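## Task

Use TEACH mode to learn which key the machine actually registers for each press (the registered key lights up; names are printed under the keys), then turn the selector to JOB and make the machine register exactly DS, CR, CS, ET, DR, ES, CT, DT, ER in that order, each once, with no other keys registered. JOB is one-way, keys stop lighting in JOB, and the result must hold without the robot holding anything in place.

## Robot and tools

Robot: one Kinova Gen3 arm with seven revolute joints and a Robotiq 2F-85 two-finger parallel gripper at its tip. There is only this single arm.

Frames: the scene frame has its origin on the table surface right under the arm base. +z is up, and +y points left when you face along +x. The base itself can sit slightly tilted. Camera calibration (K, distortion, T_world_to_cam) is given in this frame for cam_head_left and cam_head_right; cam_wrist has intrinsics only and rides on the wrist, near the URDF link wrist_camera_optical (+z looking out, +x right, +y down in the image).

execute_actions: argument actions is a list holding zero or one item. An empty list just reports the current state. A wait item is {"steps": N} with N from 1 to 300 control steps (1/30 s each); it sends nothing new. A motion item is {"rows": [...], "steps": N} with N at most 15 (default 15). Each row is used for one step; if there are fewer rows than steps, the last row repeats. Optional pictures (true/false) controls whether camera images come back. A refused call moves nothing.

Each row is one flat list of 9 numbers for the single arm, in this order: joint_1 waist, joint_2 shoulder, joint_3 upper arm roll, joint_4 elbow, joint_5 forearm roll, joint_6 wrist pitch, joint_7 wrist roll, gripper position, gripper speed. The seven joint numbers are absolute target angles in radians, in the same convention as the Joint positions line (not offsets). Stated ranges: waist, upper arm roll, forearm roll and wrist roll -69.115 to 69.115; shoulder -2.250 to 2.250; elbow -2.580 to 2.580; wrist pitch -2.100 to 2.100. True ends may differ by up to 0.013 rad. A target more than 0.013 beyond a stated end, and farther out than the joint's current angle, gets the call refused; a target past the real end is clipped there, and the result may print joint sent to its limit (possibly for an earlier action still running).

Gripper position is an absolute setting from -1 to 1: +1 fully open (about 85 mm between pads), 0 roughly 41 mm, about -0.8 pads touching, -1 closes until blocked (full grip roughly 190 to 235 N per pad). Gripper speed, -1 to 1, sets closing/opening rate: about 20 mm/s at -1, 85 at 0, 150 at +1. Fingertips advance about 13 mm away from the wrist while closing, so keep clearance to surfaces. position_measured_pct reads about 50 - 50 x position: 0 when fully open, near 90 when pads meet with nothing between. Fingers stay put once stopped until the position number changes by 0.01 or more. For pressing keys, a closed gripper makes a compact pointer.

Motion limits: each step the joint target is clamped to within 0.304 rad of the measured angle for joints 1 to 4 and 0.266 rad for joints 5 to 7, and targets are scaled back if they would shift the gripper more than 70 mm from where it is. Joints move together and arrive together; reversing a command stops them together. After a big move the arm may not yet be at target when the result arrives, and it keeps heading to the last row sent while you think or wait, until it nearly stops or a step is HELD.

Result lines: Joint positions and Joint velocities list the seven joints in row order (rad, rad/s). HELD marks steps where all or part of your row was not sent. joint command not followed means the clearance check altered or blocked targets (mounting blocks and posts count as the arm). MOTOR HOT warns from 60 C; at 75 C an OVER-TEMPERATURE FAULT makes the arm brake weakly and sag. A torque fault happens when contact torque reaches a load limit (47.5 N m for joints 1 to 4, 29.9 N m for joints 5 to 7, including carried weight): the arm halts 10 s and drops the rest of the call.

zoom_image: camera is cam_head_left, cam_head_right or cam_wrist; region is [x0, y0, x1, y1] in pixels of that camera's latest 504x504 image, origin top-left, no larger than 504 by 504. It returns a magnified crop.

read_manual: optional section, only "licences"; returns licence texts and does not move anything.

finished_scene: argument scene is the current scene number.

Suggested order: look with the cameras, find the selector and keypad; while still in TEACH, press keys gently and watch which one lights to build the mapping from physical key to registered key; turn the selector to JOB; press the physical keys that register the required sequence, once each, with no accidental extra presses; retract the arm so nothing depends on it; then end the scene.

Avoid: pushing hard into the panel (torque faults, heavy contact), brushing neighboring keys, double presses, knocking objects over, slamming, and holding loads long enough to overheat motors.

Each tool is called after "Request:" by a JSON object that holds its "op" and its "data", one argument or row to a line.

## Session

Request:
{"op": "execute_actions", "data": {
  "actions": []
}}

Request:
{"op": "zoom_image", "data": {
  "camera": "cam_head_left",
  "region": [70, 130, 270, 330]
}}

Scene clock: 0.00 s of 4800.00 s.
position_measured_pct=0.0
Joint positions: [ 1.184  0.558 -0.355  1.913 -0.383  1.677  4.265]
Joint velocities: [-0.    -0.001 -0.    -0.    -0.001  0.001 -0.   ]
Motor temperatures (°C, as the motors report them): [32 31 28 30 37 36 39]

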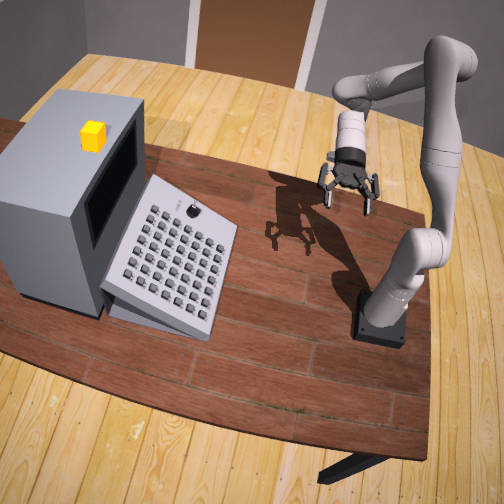

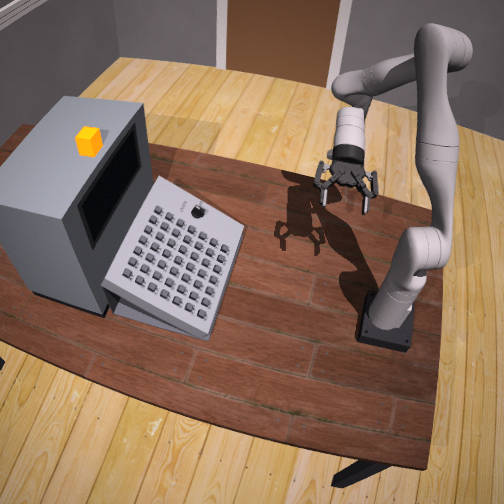

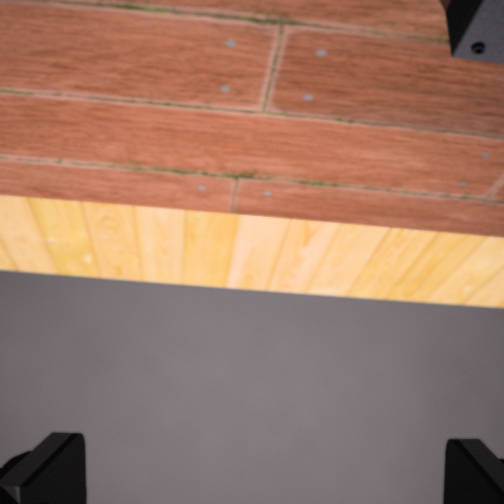

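Region (70, 130, 270, 330) of cam_head_left's 504x504 image, scaled by 2.520, with more detail than that image has.

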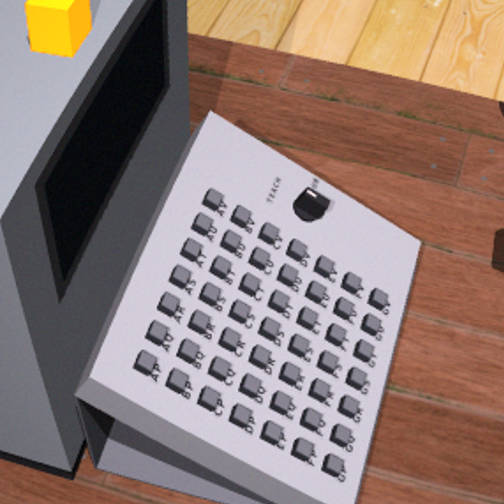

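Request:
{"op": "execute_actions", "data": {
  "actions": [
    {"rows":[[-0.147,0.3,0,2.05,0,0.2,3.1416,-1,0]]}
  ],
  "pictures": false
}}

Request:
{"op": "execute_actions", "data": {
  "actions": [
    {"steps":40}
  ],
  "pictures": false
}}

Request:
{"op": "execute_actions", "data": {
  "actions": [
    {"rows":[[-0.147,0.46,0,2.07,0,0.09,3.1416,-1,0]]}
  ]
}}

Scene clock: 8.10 s of 4800.00 s.
position_measured_pct=36.9
Joint positions: [ 0.707  0.337 -0.048  2.033 -0.061  1.269  3.857]
Joint velocities: [-1.367 -0.209  0.316  0.111  0.397 -1.203 -1.204]
Motor temperatures (°C, as the motors report them): [32 31 28 30 37 36 39]
Steps of this call (steps 1 to 90: nothing new was sent; then 4.60 s passed at rest; steps 91 to 105: all 15 steps of this action). Readings (joint positions | what the end effector reports):
91: [1.182 0.557 -0.354 1.914 -0.383 1.676 4.264] | position_measured_pct=0.0
92: [1.174 0.551 -0.349 1.916 -0.379 1.671 4.260] | position_measured_pct=0.4
94: [1.143 0.525 -0.323 1.928 -0.356 1.648 4.236] | position_measured_pct=4.8
98: [1.016 0.431 -0.205 1.978 -0.250 1.543 4.131] | position_measured_pct=15.9
105: the state above

Scene clock: 9.43 s of 4800.00 s.
position_measured_pct=91.7
Joint positions: [-0.147  0.3   -0.     2.05  -0.     0.2    3.142]
Joint velocities: [-0.005 -0.001 -0.001  0.001  0.001  0.    -0.001]
Motor temperatures (°C, as the motors report them): [32 31 28 30 37 36 39]
Steps of this call (steps 1 to 40: the robot went on to your last target). Readings (joint positions | what the end effector reports):
1: [0.662 0.330 -0.039 2.036 -0.049 1.229 3.817] | position_measured_pct=39.7
2: [0.619 0.325 -0.031 2.038 -0.040 1.191 3.778] | position_measured_pct=42.9
4: [0.538 0.318 -0.021 2.042 -0.026 1.118 3.706] | position_measured_pct=48.8
8: [0.389 0.310 -0.010 2.046 -0.012 0.985 3.573] | position_measured_pct=60.7
40: the state above

Scene clock: 9.93 s of 4800.00 s.
position_measured_pct=91.7
Joint positions: [-0.147  0.458 -0.     2.07   0.     0.09   3.142]
Joint velocities: [ 0.     0.023 -0.002  0.002 -0.    -0.    -0.   ]
Motor temperatures (°C, as the motors report them): [32 31 28 30 37 36 39]
Steps of this call (steps 1 to 15: all 15 steps of this action). Readings (joint positions | what the end effector reports):
1: [-0.147 0.301 -0.000 2.050 -0.000 0.199 3.142] | position_measured_pct=91.7
2: [-0.147 0.308 0.000 2.050 0.000 0.195 3.142] | position_measured_pct=91.7
4: [-0.147 0.338 0.000 2.053 0.000 0.177 3.142] | position_measured_pct=91.7
8: [-0.147 0.430 -0.000 2.066 -0.000 0.112 3.142] | position_measured_pct=91.7
15: the state above

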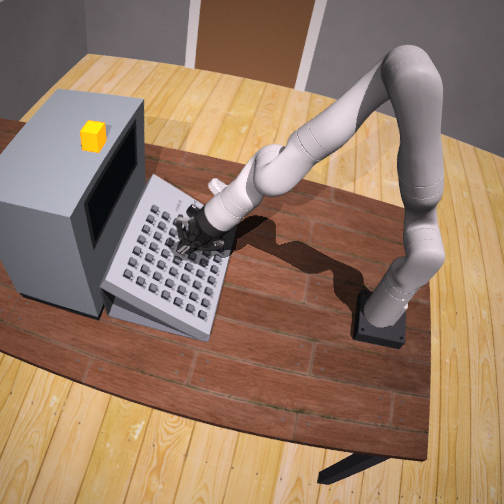

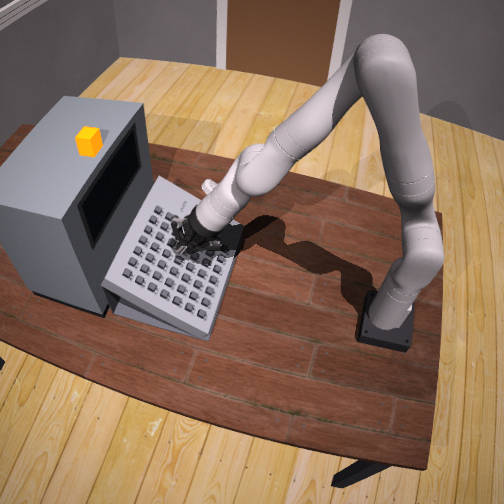

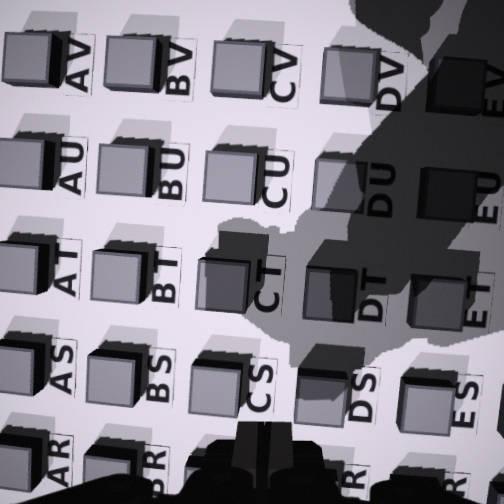

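Request:
{"op": "execute_actions", "data": {
  "actions": [
    {"rows":[[-0.14,0.54,0,2.042,0,0.096,3.1416,-1,0]],"steps":13}
  ]
}}

Scene clock: 15.73 s of 4800.00 s.
position_measured_pct=91.7
Joint positions: [-0.14   0.539  0.     2.042  0.     0.096  3.142]
Joint velocities: [ 0.001  0.011  0.002  0.     0.    -0.     0.001]
Motor temperatures (°C, as the motors report them): [32 31 28 30 37 36 39]
Steps of this call (steps 1 to 15: the robot went on to your last target; steps 16 to 90: nothing new was sent; then 2.37 s passed at rest; steps 91 to 103: all 13 steps of this action). Readings (joint positions | what the end effector reports):
91: [-0.147 0.461 -0.000 2.070 -0.000 0.090 3.142] | position_measured_pct=91.7
92: [-0.146 0.468 -0.000 2.067 -0.000 0.090 3.142] | position_measured_pct=91.7
94: [-0.144 0.498 -0.000 2.057 0.000 0.092 3.142] | position_measured_pct=91.7
98: [-0.140 0.536 0.000 2.044 0.000 0.096 3.142] | position_measured_pct=91.7
103: the state above

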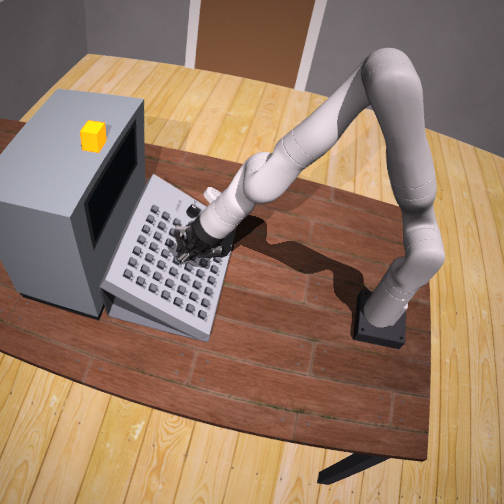

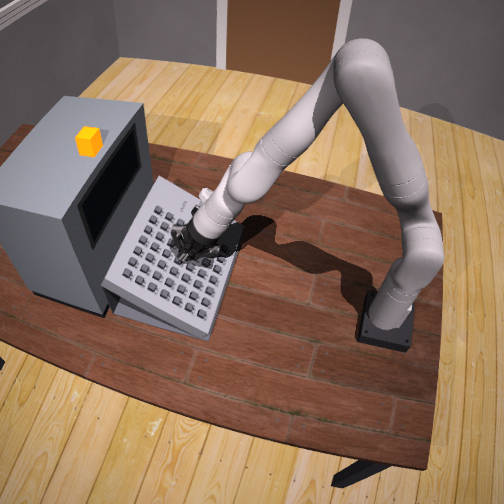

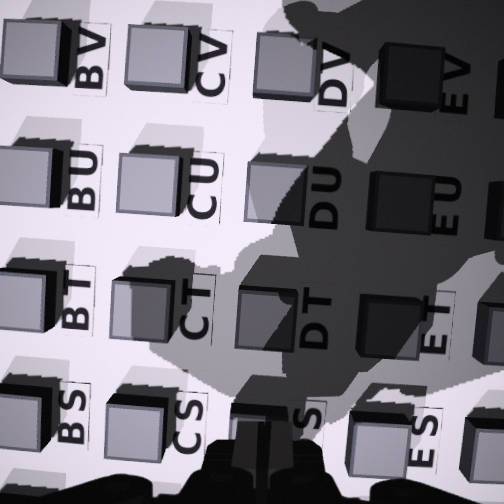

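Request:
{"op": "execute_actions", "data": {
  "actions": [
    {"rows":[[-0.137,0.55,0,2.033,0,0.095,3.1416,-1,0],[-0.137,0.555,0,2.031,0,0.092,3.1416,-1,0],[-0.137,0.56,0,2.029,0,0.089,3.1416,-1,0],[-0.137,0.564,0,2.0274,0,0.0866,3.1416,-1,0],[-0.137,0.568,0,2.0258,0,0.0842,3.1416,-1,0],[-0.137,0.572,0,2.0242,0,0.0818,3.1416,-1,0],[-0.137,0.576,0,2.0226,0,0.0794,3.1416,-1,0],[-0.137,0.581,0,2.0206,0,0.0764,3.1416,-1,0]],"steps":13}
  ]
}}

Scene clock: 22.33 s of 4800.00 s.
position_measured_pct=91.7
Joint positions: [-0.137  0.578  0.     2.022 -0.     0.078  3.142]
Joint velocities: [ 0.    -0.     0.001  0.001 -0.     0.     0.   ]
Motor temperatures (°C, as the motors report them): [32 31 28 30 37 36 39]
Steps of this call (steps 1 to 15: the robot went on to your last target; steps 16 to 90: nothing new was sent; then 3.17 s passed at rest; steps 91 to 103: all 13 steps of this action). Readings (joint positions | what the end effector reports):
91: [-0.140 0.541 -0.000 2.041 -0.000 0.096 3.142] | position_measured_pct=91.7
92: [-0.138 0.547 -0.000 2.037 -0.000 0.095 3.142] | position_measured_pct=91.7
94: [-0.137 0.559 0.000 2.030 0.000 0.090 3.142] | position_measured_pct=91.7
98: [-0.137 0.575 0.000 2.023 -0.000 0.080 3.142] | position_measured_pct=91.7
103: the state above

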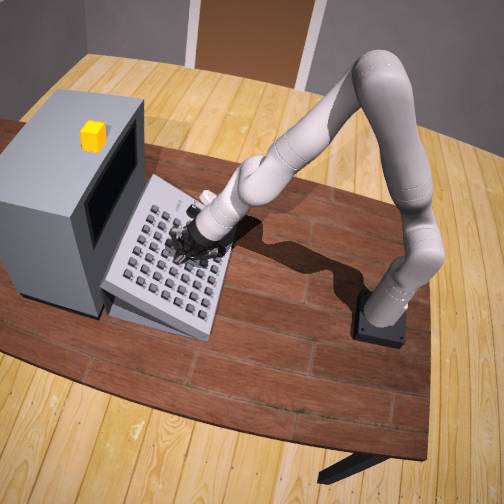

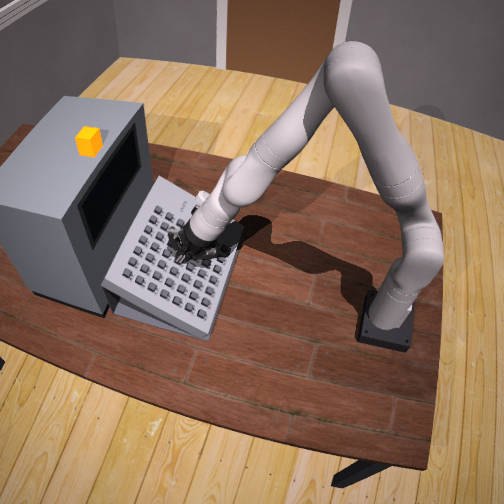

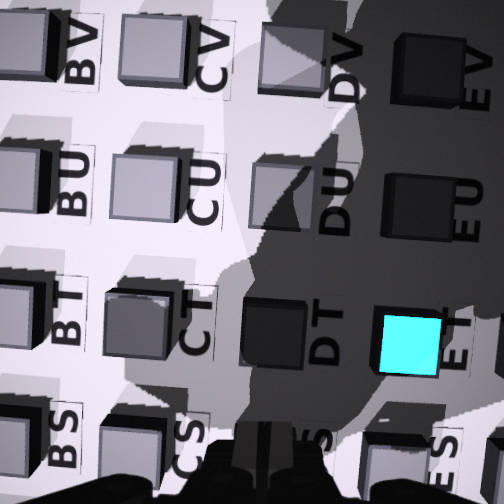

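Request:
{"op": "execute_actions", "data": {
  "actions": [
    {"rows":[[-0.137,0.538,0,2.037,0,0.103,3.1416,-1,0],[-0.137,0.538,0,2.037,0,0.103,3.1416,-1,0],[-0.137,0.538,0,2.037,0,0.103,3.1416,-1,0],[-0.137,0.538,0,2.037,0,0.103,3.1416,-1,0],[-0.248,0.551,0,1.902,0,0.225,3.1416,-1,0]],"steps":15}
  ],
  "pictures": false
}}

Request:
{"op": "execute_actions", "data": {
  "actions": [
    {"rows":[[-0.248,0.562,0,1.898,0,0.218,3.1416,-1,0],[-0.248,0.57,0,1.895,0,0.213,3.1416,-1,0],[-0.248,0.576,0,1.893,0,0.209,3.1416,-1,0],[-0.248,0.581,0,1.891,0,0.206,3.1416,-1,0],[-0.248,0.586,0,1.889,0,0.203,3.1416,-1,0],[-0.248,0.59,0,1.887,0,0.201,3.1416,-1,0],[-0.248,0.594,0,1.885,0,0.199,3.1416,-1,0]],"steps":12}
  ]
}}

Scene clock: 41.60 s of 4800.00 s.
position_measured_pct=91.7
Joint positions: [-0.243  0.55  -0.002  1.903 -0.     0.223  3.142]
Joint velocities: [-0.022 -0.009  0.021 -0.038  0.003  0.024 -0.   ]
Motor temperatures (°C, as the motors report them): [32 31 28 30 37 36 39]
Steps of this call (steps 1 to 15: the robot went on to your last target; steps 16 to 90: nothing new was sent; then 15.77 s passed at rest; steps 91 to 105: all 15 steps of this action). Readings (joint positions | what the end effector reports):
91: [-0.137 0.576 0.000 2.023 -0.000 0.078 3.142] | position_measured_pct=91.7
92: [-0.137 0.570 -0.000 2.025 -0.000 0.081 3.142] | position_measured_pct=91.7
94: [-0.137 0.547 -0.000 2.033 -0.000 0.095 3.142] | position_measured_pct=91.7
98: [-0.167 0.542 0.002 2.013 0.000 0.147 3.142] | position_measured_pct=91.7
105: the state above

Scene clock: 42.00 s of 4800.00 s.
position_measured_pct=91.7
Joint positions: [-0.248  0.592  0.     1.886  0.     0.2    3.142]
Joint velocities: [-0.     0.007  0.002 -0.003  0.001 -0.003 -0.   ]
Motor temperatures (°C, as the motors report them): [32 31 28 30 37 36 39]
Steps of this call (steps 1 to 12: all 12 steps of this action). Readings (joint positions | what the end effector reports):
1: [-0.244 0.551 -0.001 1.902 -0.000 0.224 3.142] | position_measured_pct=91.7
2: [-0.245 0.558 -0.000 1.899 -0.000 0.221 3.142] | position_measured_pct=91.7
4: [-0.246 0.573 -0.000 1.894 0.000 0.212 3.142] | position_measured_pct=91.7
8: [-0.247 0.591 0.000 1.886 0.000 0.200 3.142] | position_measured_pct=91.7
12: the state above

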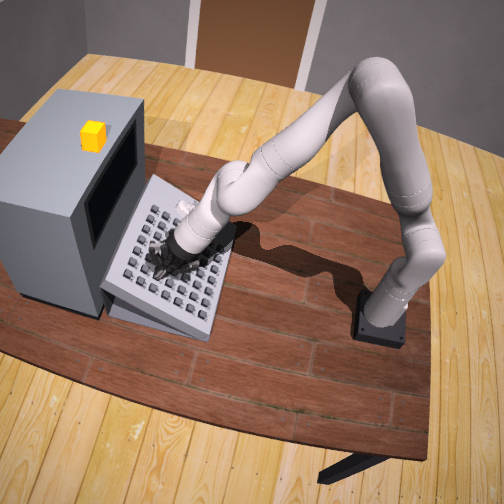

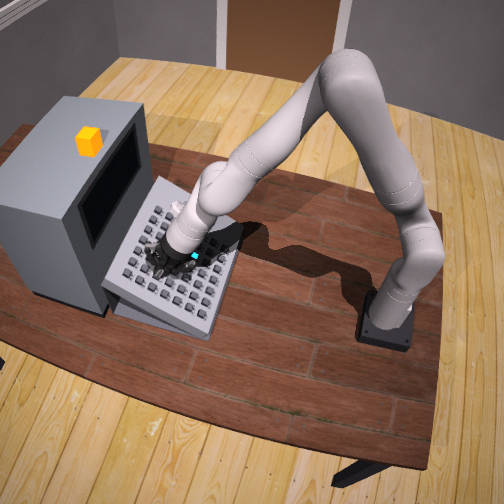

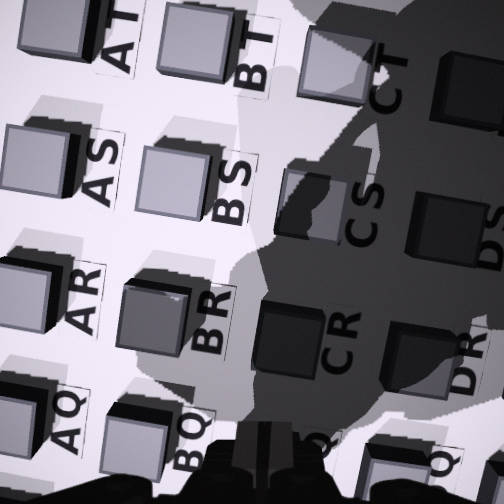

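Request:
{"op": "execute_actions", "data": {
  "actions": [
    {"rows":[[-0.248,0.597,0,1.884,0,0.197,3.1416,-1,0],[-0.248,0.6,0,1.883,0,0.195,3.1416,-1,0]],"steps":7}
  ]
}}

Request:
{"op": "execute_actions", "data": {
  "actions": [
    {"rows":[[-0.248,0.555,0,1.9,0,0.223,3.1416,-1,0],[-0.248,0.555,0,1.9,0,0.223,3.1416,-1,0],[-0.248,0.555,0,1.9,0,0.223,3.1416,-1,0],[-0.248,0.555,0,1.9,0,0.223,3.1416,-1,0],[-0.128,0.558,0,1.813,0,0.307,3.1416,-1,0]],"steps":15}
  ],
  "pictures": false
}}

Request:
{"op": "execute_actions", "data": {
  "actions": [
    {"rows":[[-0.128,0.57,0,1.808,0,0.3,3.1416,-1,0],[-0.128,0.578,0,1.805,0,0.295,3.1416,-1,0],[-0.128,0.584,0,1.803,0,0.291,3.1416,-1,0],[-0.128,0.589,0,1.801,0,0.288,3.1416,-1,0],[-0.128,0.594,0,1.799,0,0.285,3.1416,-1,0],[-0.128,0.598,0,1.797,0,0.283,3.1416,-1,0],[-0.128,0.602,0,1.795,0,0.281,3.1416,-1,0]],"steps":12}
  ]
}}

Scene clock: 52.30 s of 4800.00 s.
position_measured_pct=91.7
Joint positions: [-0.248  0.595  0.     1.885  0.     0.198  3.142]
Joint velocities: [ 0.    -0.001  0.001  0.001  0.     0.     0.001]
Motor temperatures (°C, as the motors report them): [32 31 28 30 37 36 39]
Steps of this call (steps 1 to 15: the robot went on to your last target; steps 16 to 90: nothing new was sent; then 7.07 s passed at rest; steps 91 to 97: all 7 steps of this action). Readings (joint positions | what the end effector reports):
91: [-0.248 0.594 0.000 1.885 0.000 0.199 3.142] | position_measured_pct=91.7
92: [-0.248 0.596 0.000 1.885 0.000 0.198 3.142] | position_measured_pct=91.7
94: [-0.248 0.594 0.000 1.885 -0.000 0.198 3.142] | position_measured_pct=91.7
97: the state above

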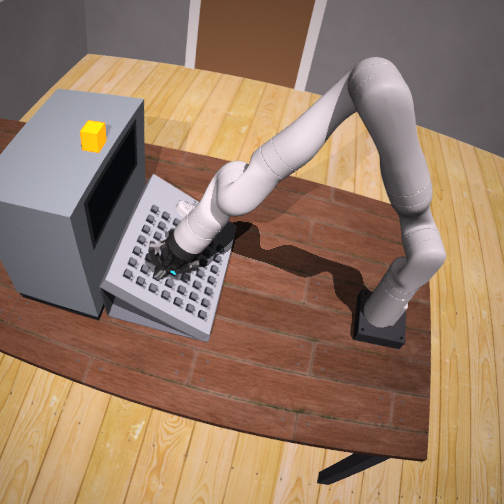

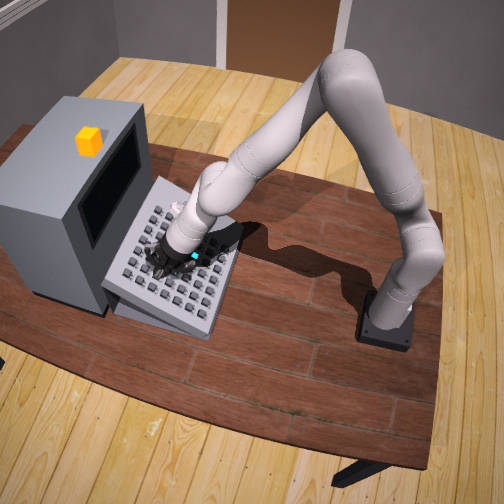

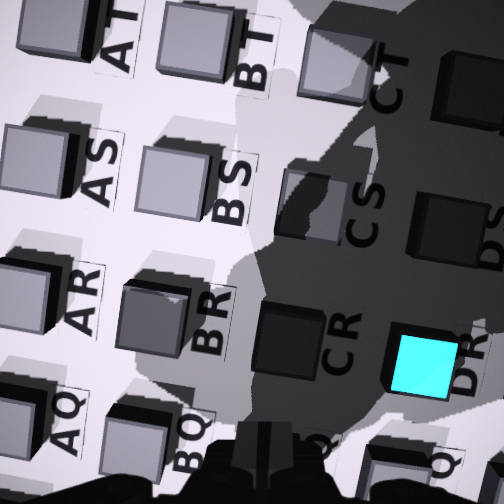

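Scene clock: 52.80 s of 4800.00 s.
position_measured_pct=91.7
Joint positions: [-0.133  0.557  0.002  1.813  0.     0.306  3.142]
Joint velocities: [ 0.029  0.001 -0.039 -0.008 -0.007  0.016 -0.001]
Motor temperatures (°C, as the motors report them): [32 31 28 30 37 36 39]
Steps of this call (steps 1 to 15: all 15 steps of this action). Readings (joint positions | what the end effector reports):
1: [-0.248 0.594 0.000 1.886 0.000 0.198 3.142] | position_measured_pct=91.7
2: [-0.248 0.589 0.000 1.887 0.000 0.200 3.142] | position_measured_pct=91.7
4: [-0.248 0.566 -0.000 1.895 -0.000 0.213 3.142] | position_measured_pct=91.7
8: [-0.212 0.558 -0.003 1.882 -0.000 0.261 3.142] | position_measured_pct=91.7
15: the state above

Scene clock: 53.20 s of 4800.00 s.
position_measured_pct=91.7
Joint positions: [-0.128  0.6   -0.     1.796 -0.     0.282  3.142]
Joint velocities: [ 0.001  0.007 -0.003 -0.004 -0.    -0.002 -0.001]
Motor temperatures (°C, as the motors report them): [32 31 28 30 37 36 39]
Steps of this call (steps 1 to 12: all 12 steps of this action). Readings (joint positions | what the end effector reports):
1: [-0.132 0.559 0.001 1.813 0.000 0.306 3.142] | position_measured_pct=91.7
2: [-0.131 0.565 0.000 1.810 -0.000 0.303 3.142] | position_measured_pct=91.7
4: [-0.130 0.581 0.000 1.804 -0.000 0.294 3.142] | position_measured_pct=91.7
8: [-0.128 0.599 -0.000 1.796 -0.000 0.283 3.142] | position_measured_pct=91.7
12: the state above

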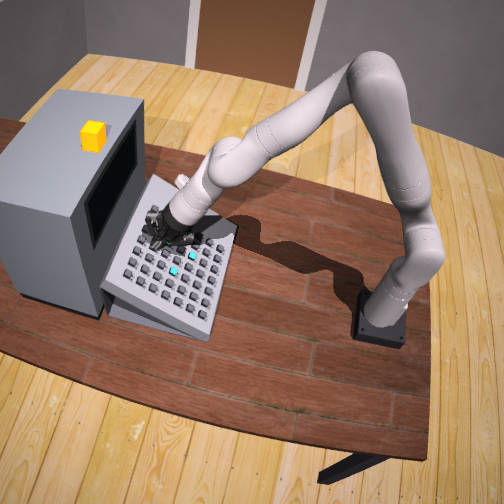

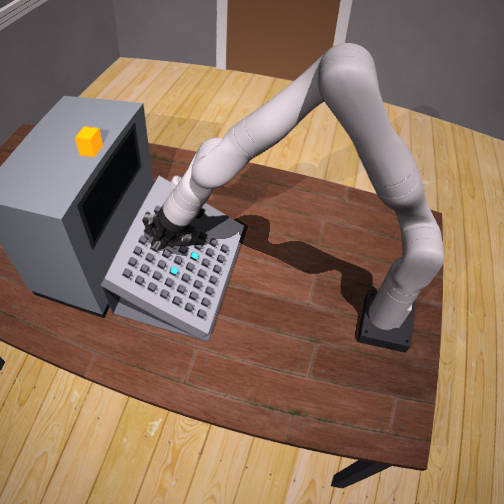

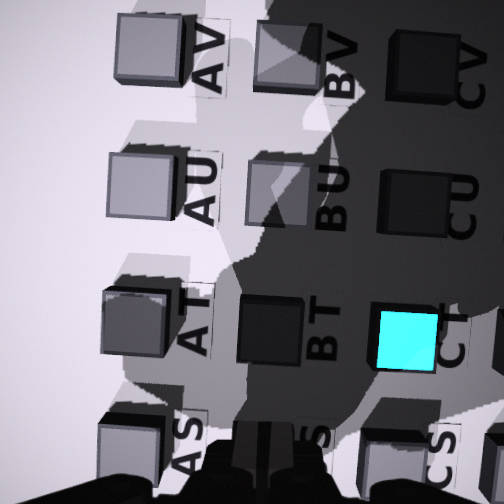

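Request:
{"op": "execute_actions", "data": {
  "actions": [
    {"rows":[[-0.128,0.5,0,1.83,0,0.348,3.1416,-1,0],[-0.128,0.5,0,1.83,0,0.348,3.1416,-1,0],[-0.128,0.5,0,1.83,0,0.348,3.1416,-1,0],[-0.128,0.5,0,1.83,0,0.348,3.1416,-1,0],[0.242,0.48,0,2.009,-0.703,0.243,2.527,-0.2,0]],"steps":15}
  ],
  "pictures": false
}}

Request:
{"op": "execute_actions", "data": {
  "actions": [
    {"steps":18}
  ]
}}

Scene clock: 71.10 s of 4800.00 s.
position_measured_pct=66.7
Joint positions: [ 0.104  0.492  0.     1.948 -0.224  0.275  2.918]
Joint velocities: [ 0.779 -0.069  0.041  0.365 -1.198 -0.191 -1.203]
Motor temperatures (°C, as the motors report them): [32 32 28 30 37 36 39]
Steps of this call (steps 1 to 15: the robot went on to your last target; steps 16 to 90: nothing new was sent; then 14.40 s passed at rest; steps 91 to 105: all 15 steps of this action). Readings (joint positions | what the end effector reports):
91: [-0.128 0.599 -0.000 1.796 -0.000 0.282 3.142] | position_measured_pct=91.7
92: [-0.128 0.593 -0.000 1.798 -0.000 0.286 3.142] | position_measured_pct=91.7
94: [-0.128 0.564 -0.000 1.808 -0.000 0.303 3.142] | position_measured_pct=91.7
98: [-0.095 0.508 -0.003 1.853 -0.024 0.320 3.118] | position_measured_pct=86.9
105: the state above

Scene clock: 71.70 s of 4800.00 s.
position_measured_pct=59.9
Joint positions: [ 0.241  0.48   0.     2.009 -0.703  0.243  2.527]
Joint velocities: [ 0.009 -0.    -0.001  0.001  0.001  0.001 -0.   ]
Motor temperatures (°C, as the motors report them): [32 32 28 30 37 36 39]
Steps of this call (steps 1 to 18: the robot went on to your last target). Readings (joint positions | what the end effector reports):
1: [0.128 0.490 0.001 1.959 -0.264 0.269 2.877] | position_measured_pct=63.9
2: [0.148 0.488 0.002 1.969 -0.305 0.264 2.837] | position_measured_pct=61.9
4: [0.178 0.486 0.001 1.983 -0.386 0.257 2.755] | position_measured_pct=60.7
8: [0.214 0.483 0.000 1.999 -0.549 0.249 2.623] | position_measured_pct=59.9
18: the state above

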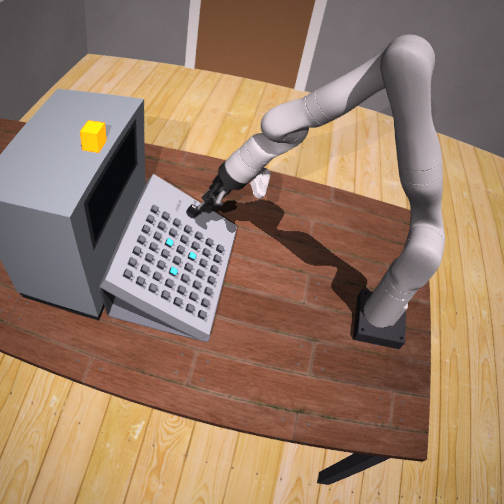

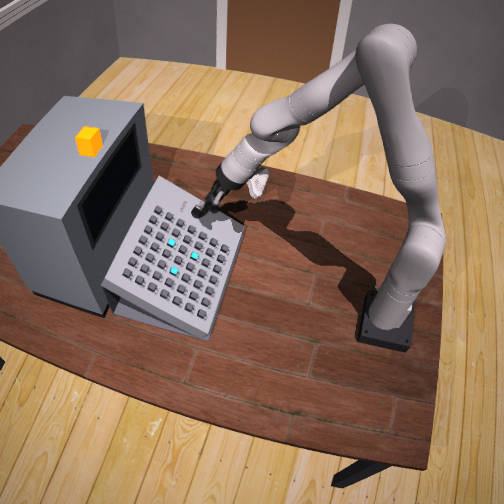

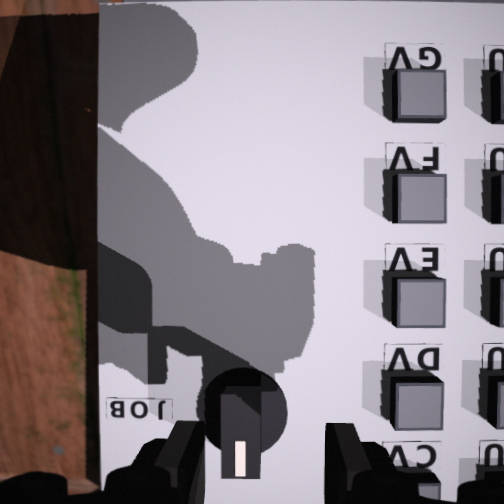

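Request:
{"op": "execute_actions", "data": {
  "actions": [
    {"rows":[[0.24,0.589,0,1.977,-0.99,0.186,2.82,-0.2,0]],"steps":14}
  ]
}}

Scene clock: 75.20 s of 4800.00 s.
position_measured_pct=59.9
Joint positions: [ 0.24   0.586  0.     1.977 -0.99   0.186  2.82 ]
Joint velocities: [-0.     0.022 -0.001 -0.001 -0.    -0.     0.   ]
Motor temperatures (°C, as the motors report them): [32 32 28 30 37 36 39]
Steps of this call (steps 1 to 15: the robot went on to your last target; steps 16 to 90: nothing new was sent; then 0.03 s passed at rest; steps 91 to 104: all 14 steps of this action). Readings (joint positions | what the end effector reports):
91: [0.242 0.481 0.000 2.009 -0.704 0.243 2.529] | position_measured_pct=59.9
92: [0.242 0.486 0.000 2.007 -0.714 0.241 2.538] | position_measured_pct=59.9
94: [0.242 0.509 0.000 2.001 -0.764 0.230 2.589] | position_measured_pct=59.9
98: [0.240 0.565 -0.000 1.984 -0.920 0.200 2.748] | position_measured_pct=59.9
104: the state above

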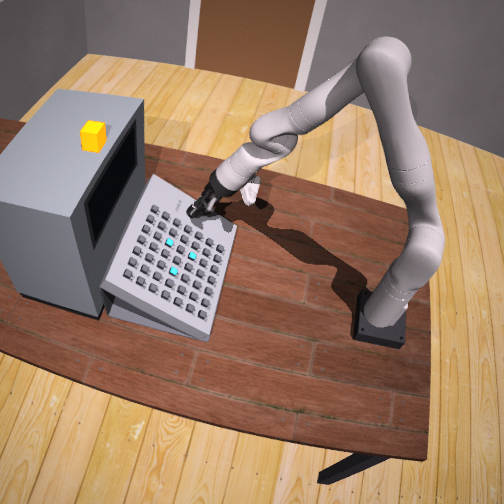

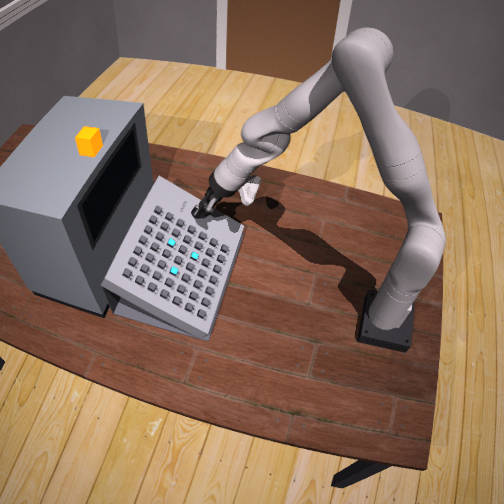

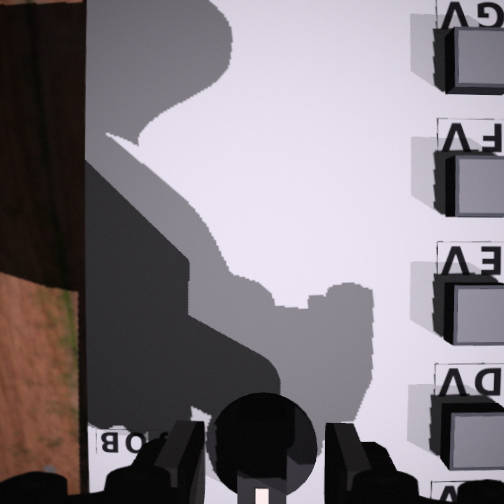

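Request:
{"op": "execute_actions", "data": {
  "actions": [
    {"rows":[[0.241,0.589,0,1.977,-0.99,0.186,2.82,-0.53,0.5],[0.241,0.589,0,1.977,-0.99,0.186,2.82,-0.53,0.5],[0.241,0.589,0,1.977,-0.99,0.186,2.82,-0.53,0.5],[0.241,0.589,0,1.977,-0.99,0.186,2.82,-0.53,0.5],[0.241,0.589,0,1.977,-0.99,0.186,1.19,-0.53,0.5]]}
  ],
  "pictures": false
}}

Request:
{"op": "execute_actions", "data": {
  "actions": [
    {"steps":36}
  ],
  "pictures": false
}}

Request:
{"op": "execute_actions", "data": {
  "actions": [
    {"rows":[[0.241,0.589,0,1.977,-0.99,0.186,1.22,-0.2,0.5],[0.241,0.589,0,1.977,-0.99,0.186,1.22,-0.2,0.5],[0.241,0.589,0,1.977,-0.99,0.186,1.22,-0.2,0.5],[0.241,0.589,0,1.977,-0.99,0.186,1.22,-0.2,0.5],[0.241,0.589,0,1.977,-0.99,0.186,1.22,-0.2,0.5],[0.252,0.48,0,2.009,-0.703,0.243,0.93,-0.2,0.5]],"steps":14}
  ]
}}

Request:
{"op": "execute_actions", "data": {
  "actions": [
    {"rows":[[-0.1905,0.49,0,1.935,0,0.253,0,-1,0]]}
  ],
  "pictures": false
}}

Request:
{"op": "execute_actions", "data": {
  "actions": [
    {"steps":6}
  ],
  "pictures": false
}}

Request:
{"op": "execute_actions", "data": {
  "actions": [
    {"rows":[[-0.1905,0.552,0,1.9155,0,0.2105,0,-1,0]],"steps":13}
  ]
}}

Scene clock: 85.17 s of 4800.00 s.
position_measured_pct=76.2
Joint positions: [ 0.241  0.589 -0.     1.977 -0.99   0.186  2.477]
Joint velocities: [-0.002 -0.001 -0.002  0.    -0.001  0.004 -1.216]
Motor temperatures (°C, as the motors report them): [32 32 28 30 37 36 39]
Steps of this call (steps 1 to 15: the robot went on to your last target; steps 16 to 90: nothing new was sent; then 6.47 s passed at rest; steps 91 to 105: all 15 steps of this action). Readings (joint positions | what the end effector reports):
91: [0.240 0.589 -0.000 1.977 -0.990 0.186 2.820] | position_measured_pct=59.9
92: [0.241 0.589 -0.000 1.977 -0.990 0.186 2.820] | position_measured_pct=60.7
94: [0.241 0.589 0.000 1.977 -0.990 0.186 2.820] | position_measured_pct=66.3
98: [0.241 0.589 0.000 1.977 -0.990 0.186 2.758] | position_measured_pct=75.4
105: the state above

Scene clock: 86.37 s of 4800.00 s.
position_measured_pct=76.2
Joint positions: [ 0.239  0.588 -0.002  1.975 -0.99   0.186  1.19 ]
Joint velocities: [-0.     0.    -0.001  0.    -0.001 -0.    -0.002]
Motor temperatures (°C, as the motors report them): [32 32 28 30 37 36 39]
Steps of this call (steps 1 to 36: the robot went on to your last target). Readings (joint positions | what the end effector reports):
1: [0.241 0.589 -0.000 1.977 -0.990 0.186 2.436] | position_measured_pct=76.2
2: [0.240 0.589 -0.001 1.977 -0.990 0.186 2.396] | position_measured_pct=76.2
4: [0.240 0.589 -0.001 1.977 -0.990 0.187 2.315] | position_measured_pct=76.2
8: [0.240 0.589 -0.001 1.977 -0.990 0.187 2.152] | position_measured_pct=76.2
36: the state above

Scene clock: 86.83 s of 4800.00 s.
position_measured_pct=59.9
Joint positions: [ 0.25   0.494  0.     2.004 -0.742  0.235  0.97 ]
Joint velocities: [ 0.026 -0.258  0.003  0.085  0.835  0.158 -0.866]
Motor temperatures (°C, as the motors report them): [32 32 28 30 37 36 39]
Steps of this call (steps 1 to 14: all 14 steps of this action). Readings (joint positions | what the end effector reports):
1: [0.239 0.588 -0.002 1.975 -0.990 0.186 1.192] | position_measured_pct=76.2
2: [0.239 0.588 -0.001 1.975 -0.990 0.186 1.201] | position_measured_pct=75.4
4: [0.240 0.589 -0.000 1.977 -0.990 0.186 1.219] | position_measured_pct=69.8
8: [0.242 0.573 -0.000 1.981 -0.959 0.193 1.192] | position_measured_pct=60.7
14: the state above

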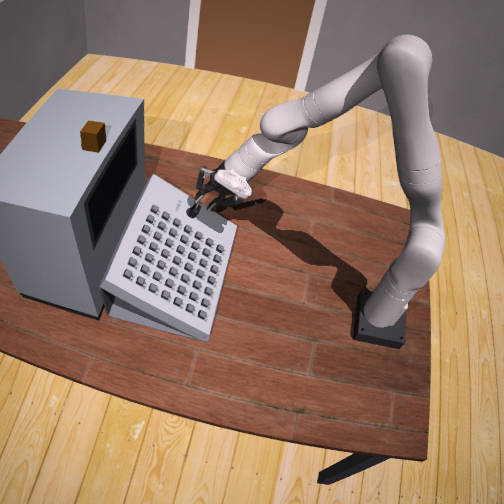

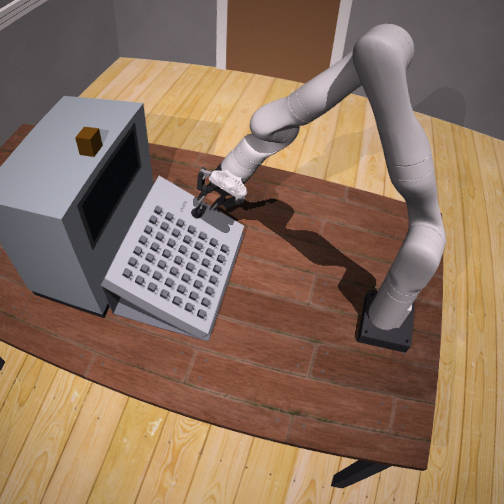

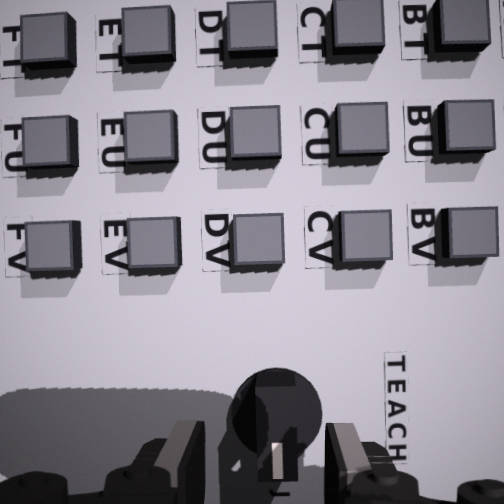

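Scene clock: 87.33 s of 4800.00 s.
position_measured_pct=91.7
Joint positions: [-0.094  0.489 -0.002  1.948 -0.304  0.251  0.531]
Joint velocities: [-0.561  0.003 -0.009 -0.086  1.215  0.013 -1.212]
Motor temperatures (°C, as the motors report them): [32 32 28 30 37 36 39]
Steps of this call (steps 1 to 15: all 15 steps of this action). Readings (joint positions | what the end effector reports):
1: [0.250 0.488 0.000 2.006 -0.718 0.240 0.946] | position_measured_pct=59.9
2: [0.244 0.486 0.002 2.006 -0.696 0.241 0.924] | position_measured_pct=60.7
4: [0.215 0.486 0.003 2.001 -0.649 0.243 0.876] | position_measured_pct=64.7
8: [0.104 0.488 0.002 1.979 -0.546 0.246 0.774] | position_measured_pct=75.8
15: the state above

Scene clock: 87.53 s of 4800.00 s.
position_measured_pct=91.7
Joint positions: [-0.161  0.49  -0.001  1.939 -0.095  0.252  0.287]
Joint velocities: [-0.178  0.003  0.003 -0.022  0.627  0.002 -1.216]
Motor temperatures (°C, as the motors report them): [32 32 28 30 37 36 39]
Steps of this call (steps 1 to 6: the robot went on to your last target). Readings (joint positions | what the end effector reports):
1: [-0.111 0.489 -0.002 1.946 -0.263 0.251 0.490] | position_measured_pct=91.7
2: [-0.125 0.490 -0.002 1.944 -0.222 0.252 0.450] | position_measured_pct=91.7
4: [-0.147 0.490 -0.001 1.941 -0.148 0.252 0.369] | position_measured_pct=91.7
6: the state above

Scene clock: 87.97 s of 4800.00 s.
position_measured_pct=91.7
Joint positions: [-0.19   0.551 -0.     1.916 -0.     0.21   0.   ]
Joint velocities: [-0.005  0.016  0.002 -0.    -0.    -0.     0.   ]
Motor temperatures (°C, as the motors report them): [32 32 28 30 37 36 39]
Steps of this call (steps 1 to 13: all 13 steps of this action). Readings (joint positions | what the end effector reports):
1: [-0.167 0.490 -0.000 1.938 -0.077 0.252 0.247] | position_measured_pct=91.7
2: [-0.171 0.492 -0.000 1.936 -0.061 0.251 0.206] | position_measured_pct=91.7
4: [-0.179 0.507 -0.000 1.930 -0.036 0.241 0.125] | position_measured_pct=91.7
8: [-0.189 0.548 -0.000 1.917 -0.002 0.213 0.006] | position_measured_pct=91.7
13: the state above

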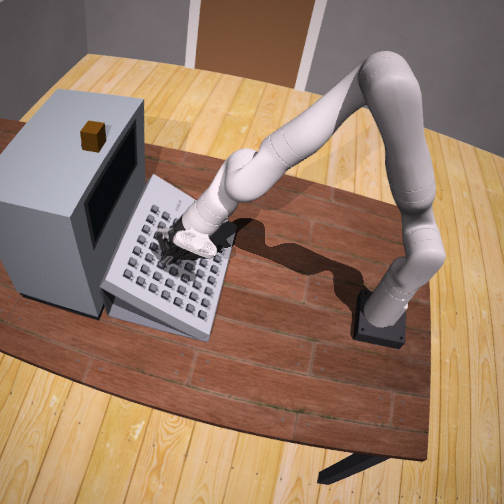

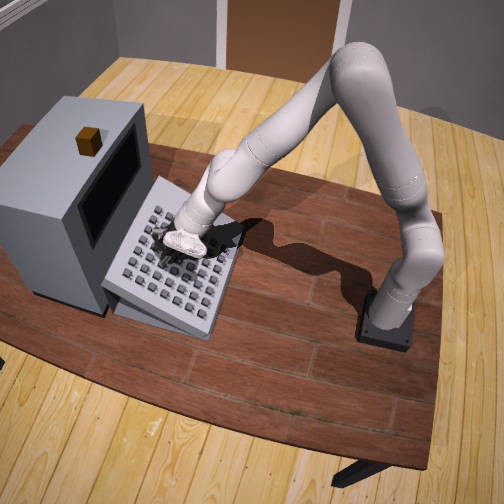

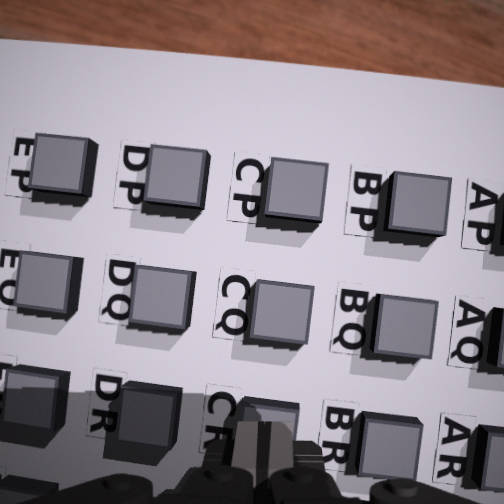

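Request:
{"op": "execute_actions", "data": {
  "actions": [
    {"rows":[[-0.195,0.572,0,1.9075,0,0.1985,0,-1,0],[-0.195,0.572,0,1.9075,0,0.1985,0,-1,0],[-0.195,0.579,0,1.9055,0,0.1935,0,-1,0],[-0.195,0.584,0,1.9035,0,0.1905,0,-1,0],[-0.195,0.589,0,1.9015,0,0.1875,0,-1,0],[-0.195,0.594,0,1.8995,0,0.1845,0,-1,0]],"steps":11}
  ]
}}

Scene clock: 95.27 s of 4800.00 s.
position_measured_pct=91.7
Joint positions: [-0.195  0.589  0.     1.902 -0.     0.187 -0.   ]
Joint velocities: [-0.     0.002  0.001 -0.001  0.    -0.001  0.   ]
Motor temperatures (°C, as the motors report them): [32 32 28 30 37 36 39]
Steps of this call (steps 1 to 15: the robot went on to your last target; steps 16 to 90: nothing new was sent; then 3.93 s passed at rest; steps 91 to 101: all 11 steps of this action). Readings (joint positions | what the end effector reports):
91: [-0.191 0.553 0.000 1.915 0.000 0.210 0.000] | position_measured_pct=91.7
92: [-0.192 0.560 0.000 1.913 0.000 0.207 -0.000] | position_measured_pct=91.7
94: [-0.195 0.576 -0.000 1.907 -0.000 0.197 0.000] | position_measured_pct=91.7
98: [-0.195 0.588 -0.000 1.902 -0.000 0.188 -0.000] | position_measured_pct=91.7
101: the state above

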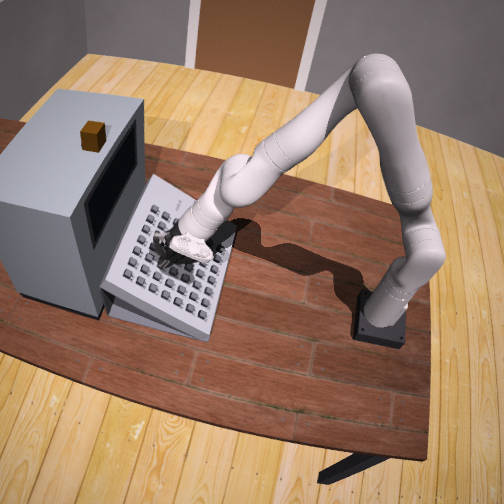

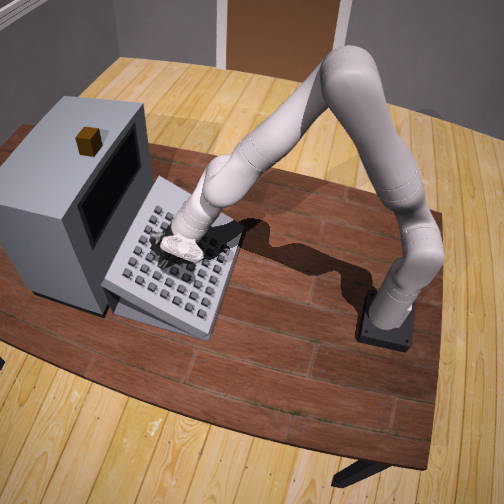

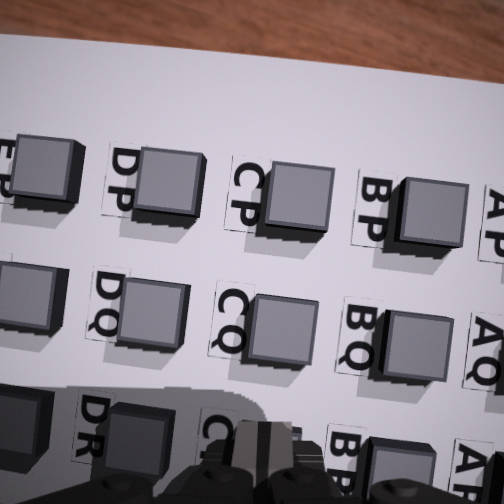

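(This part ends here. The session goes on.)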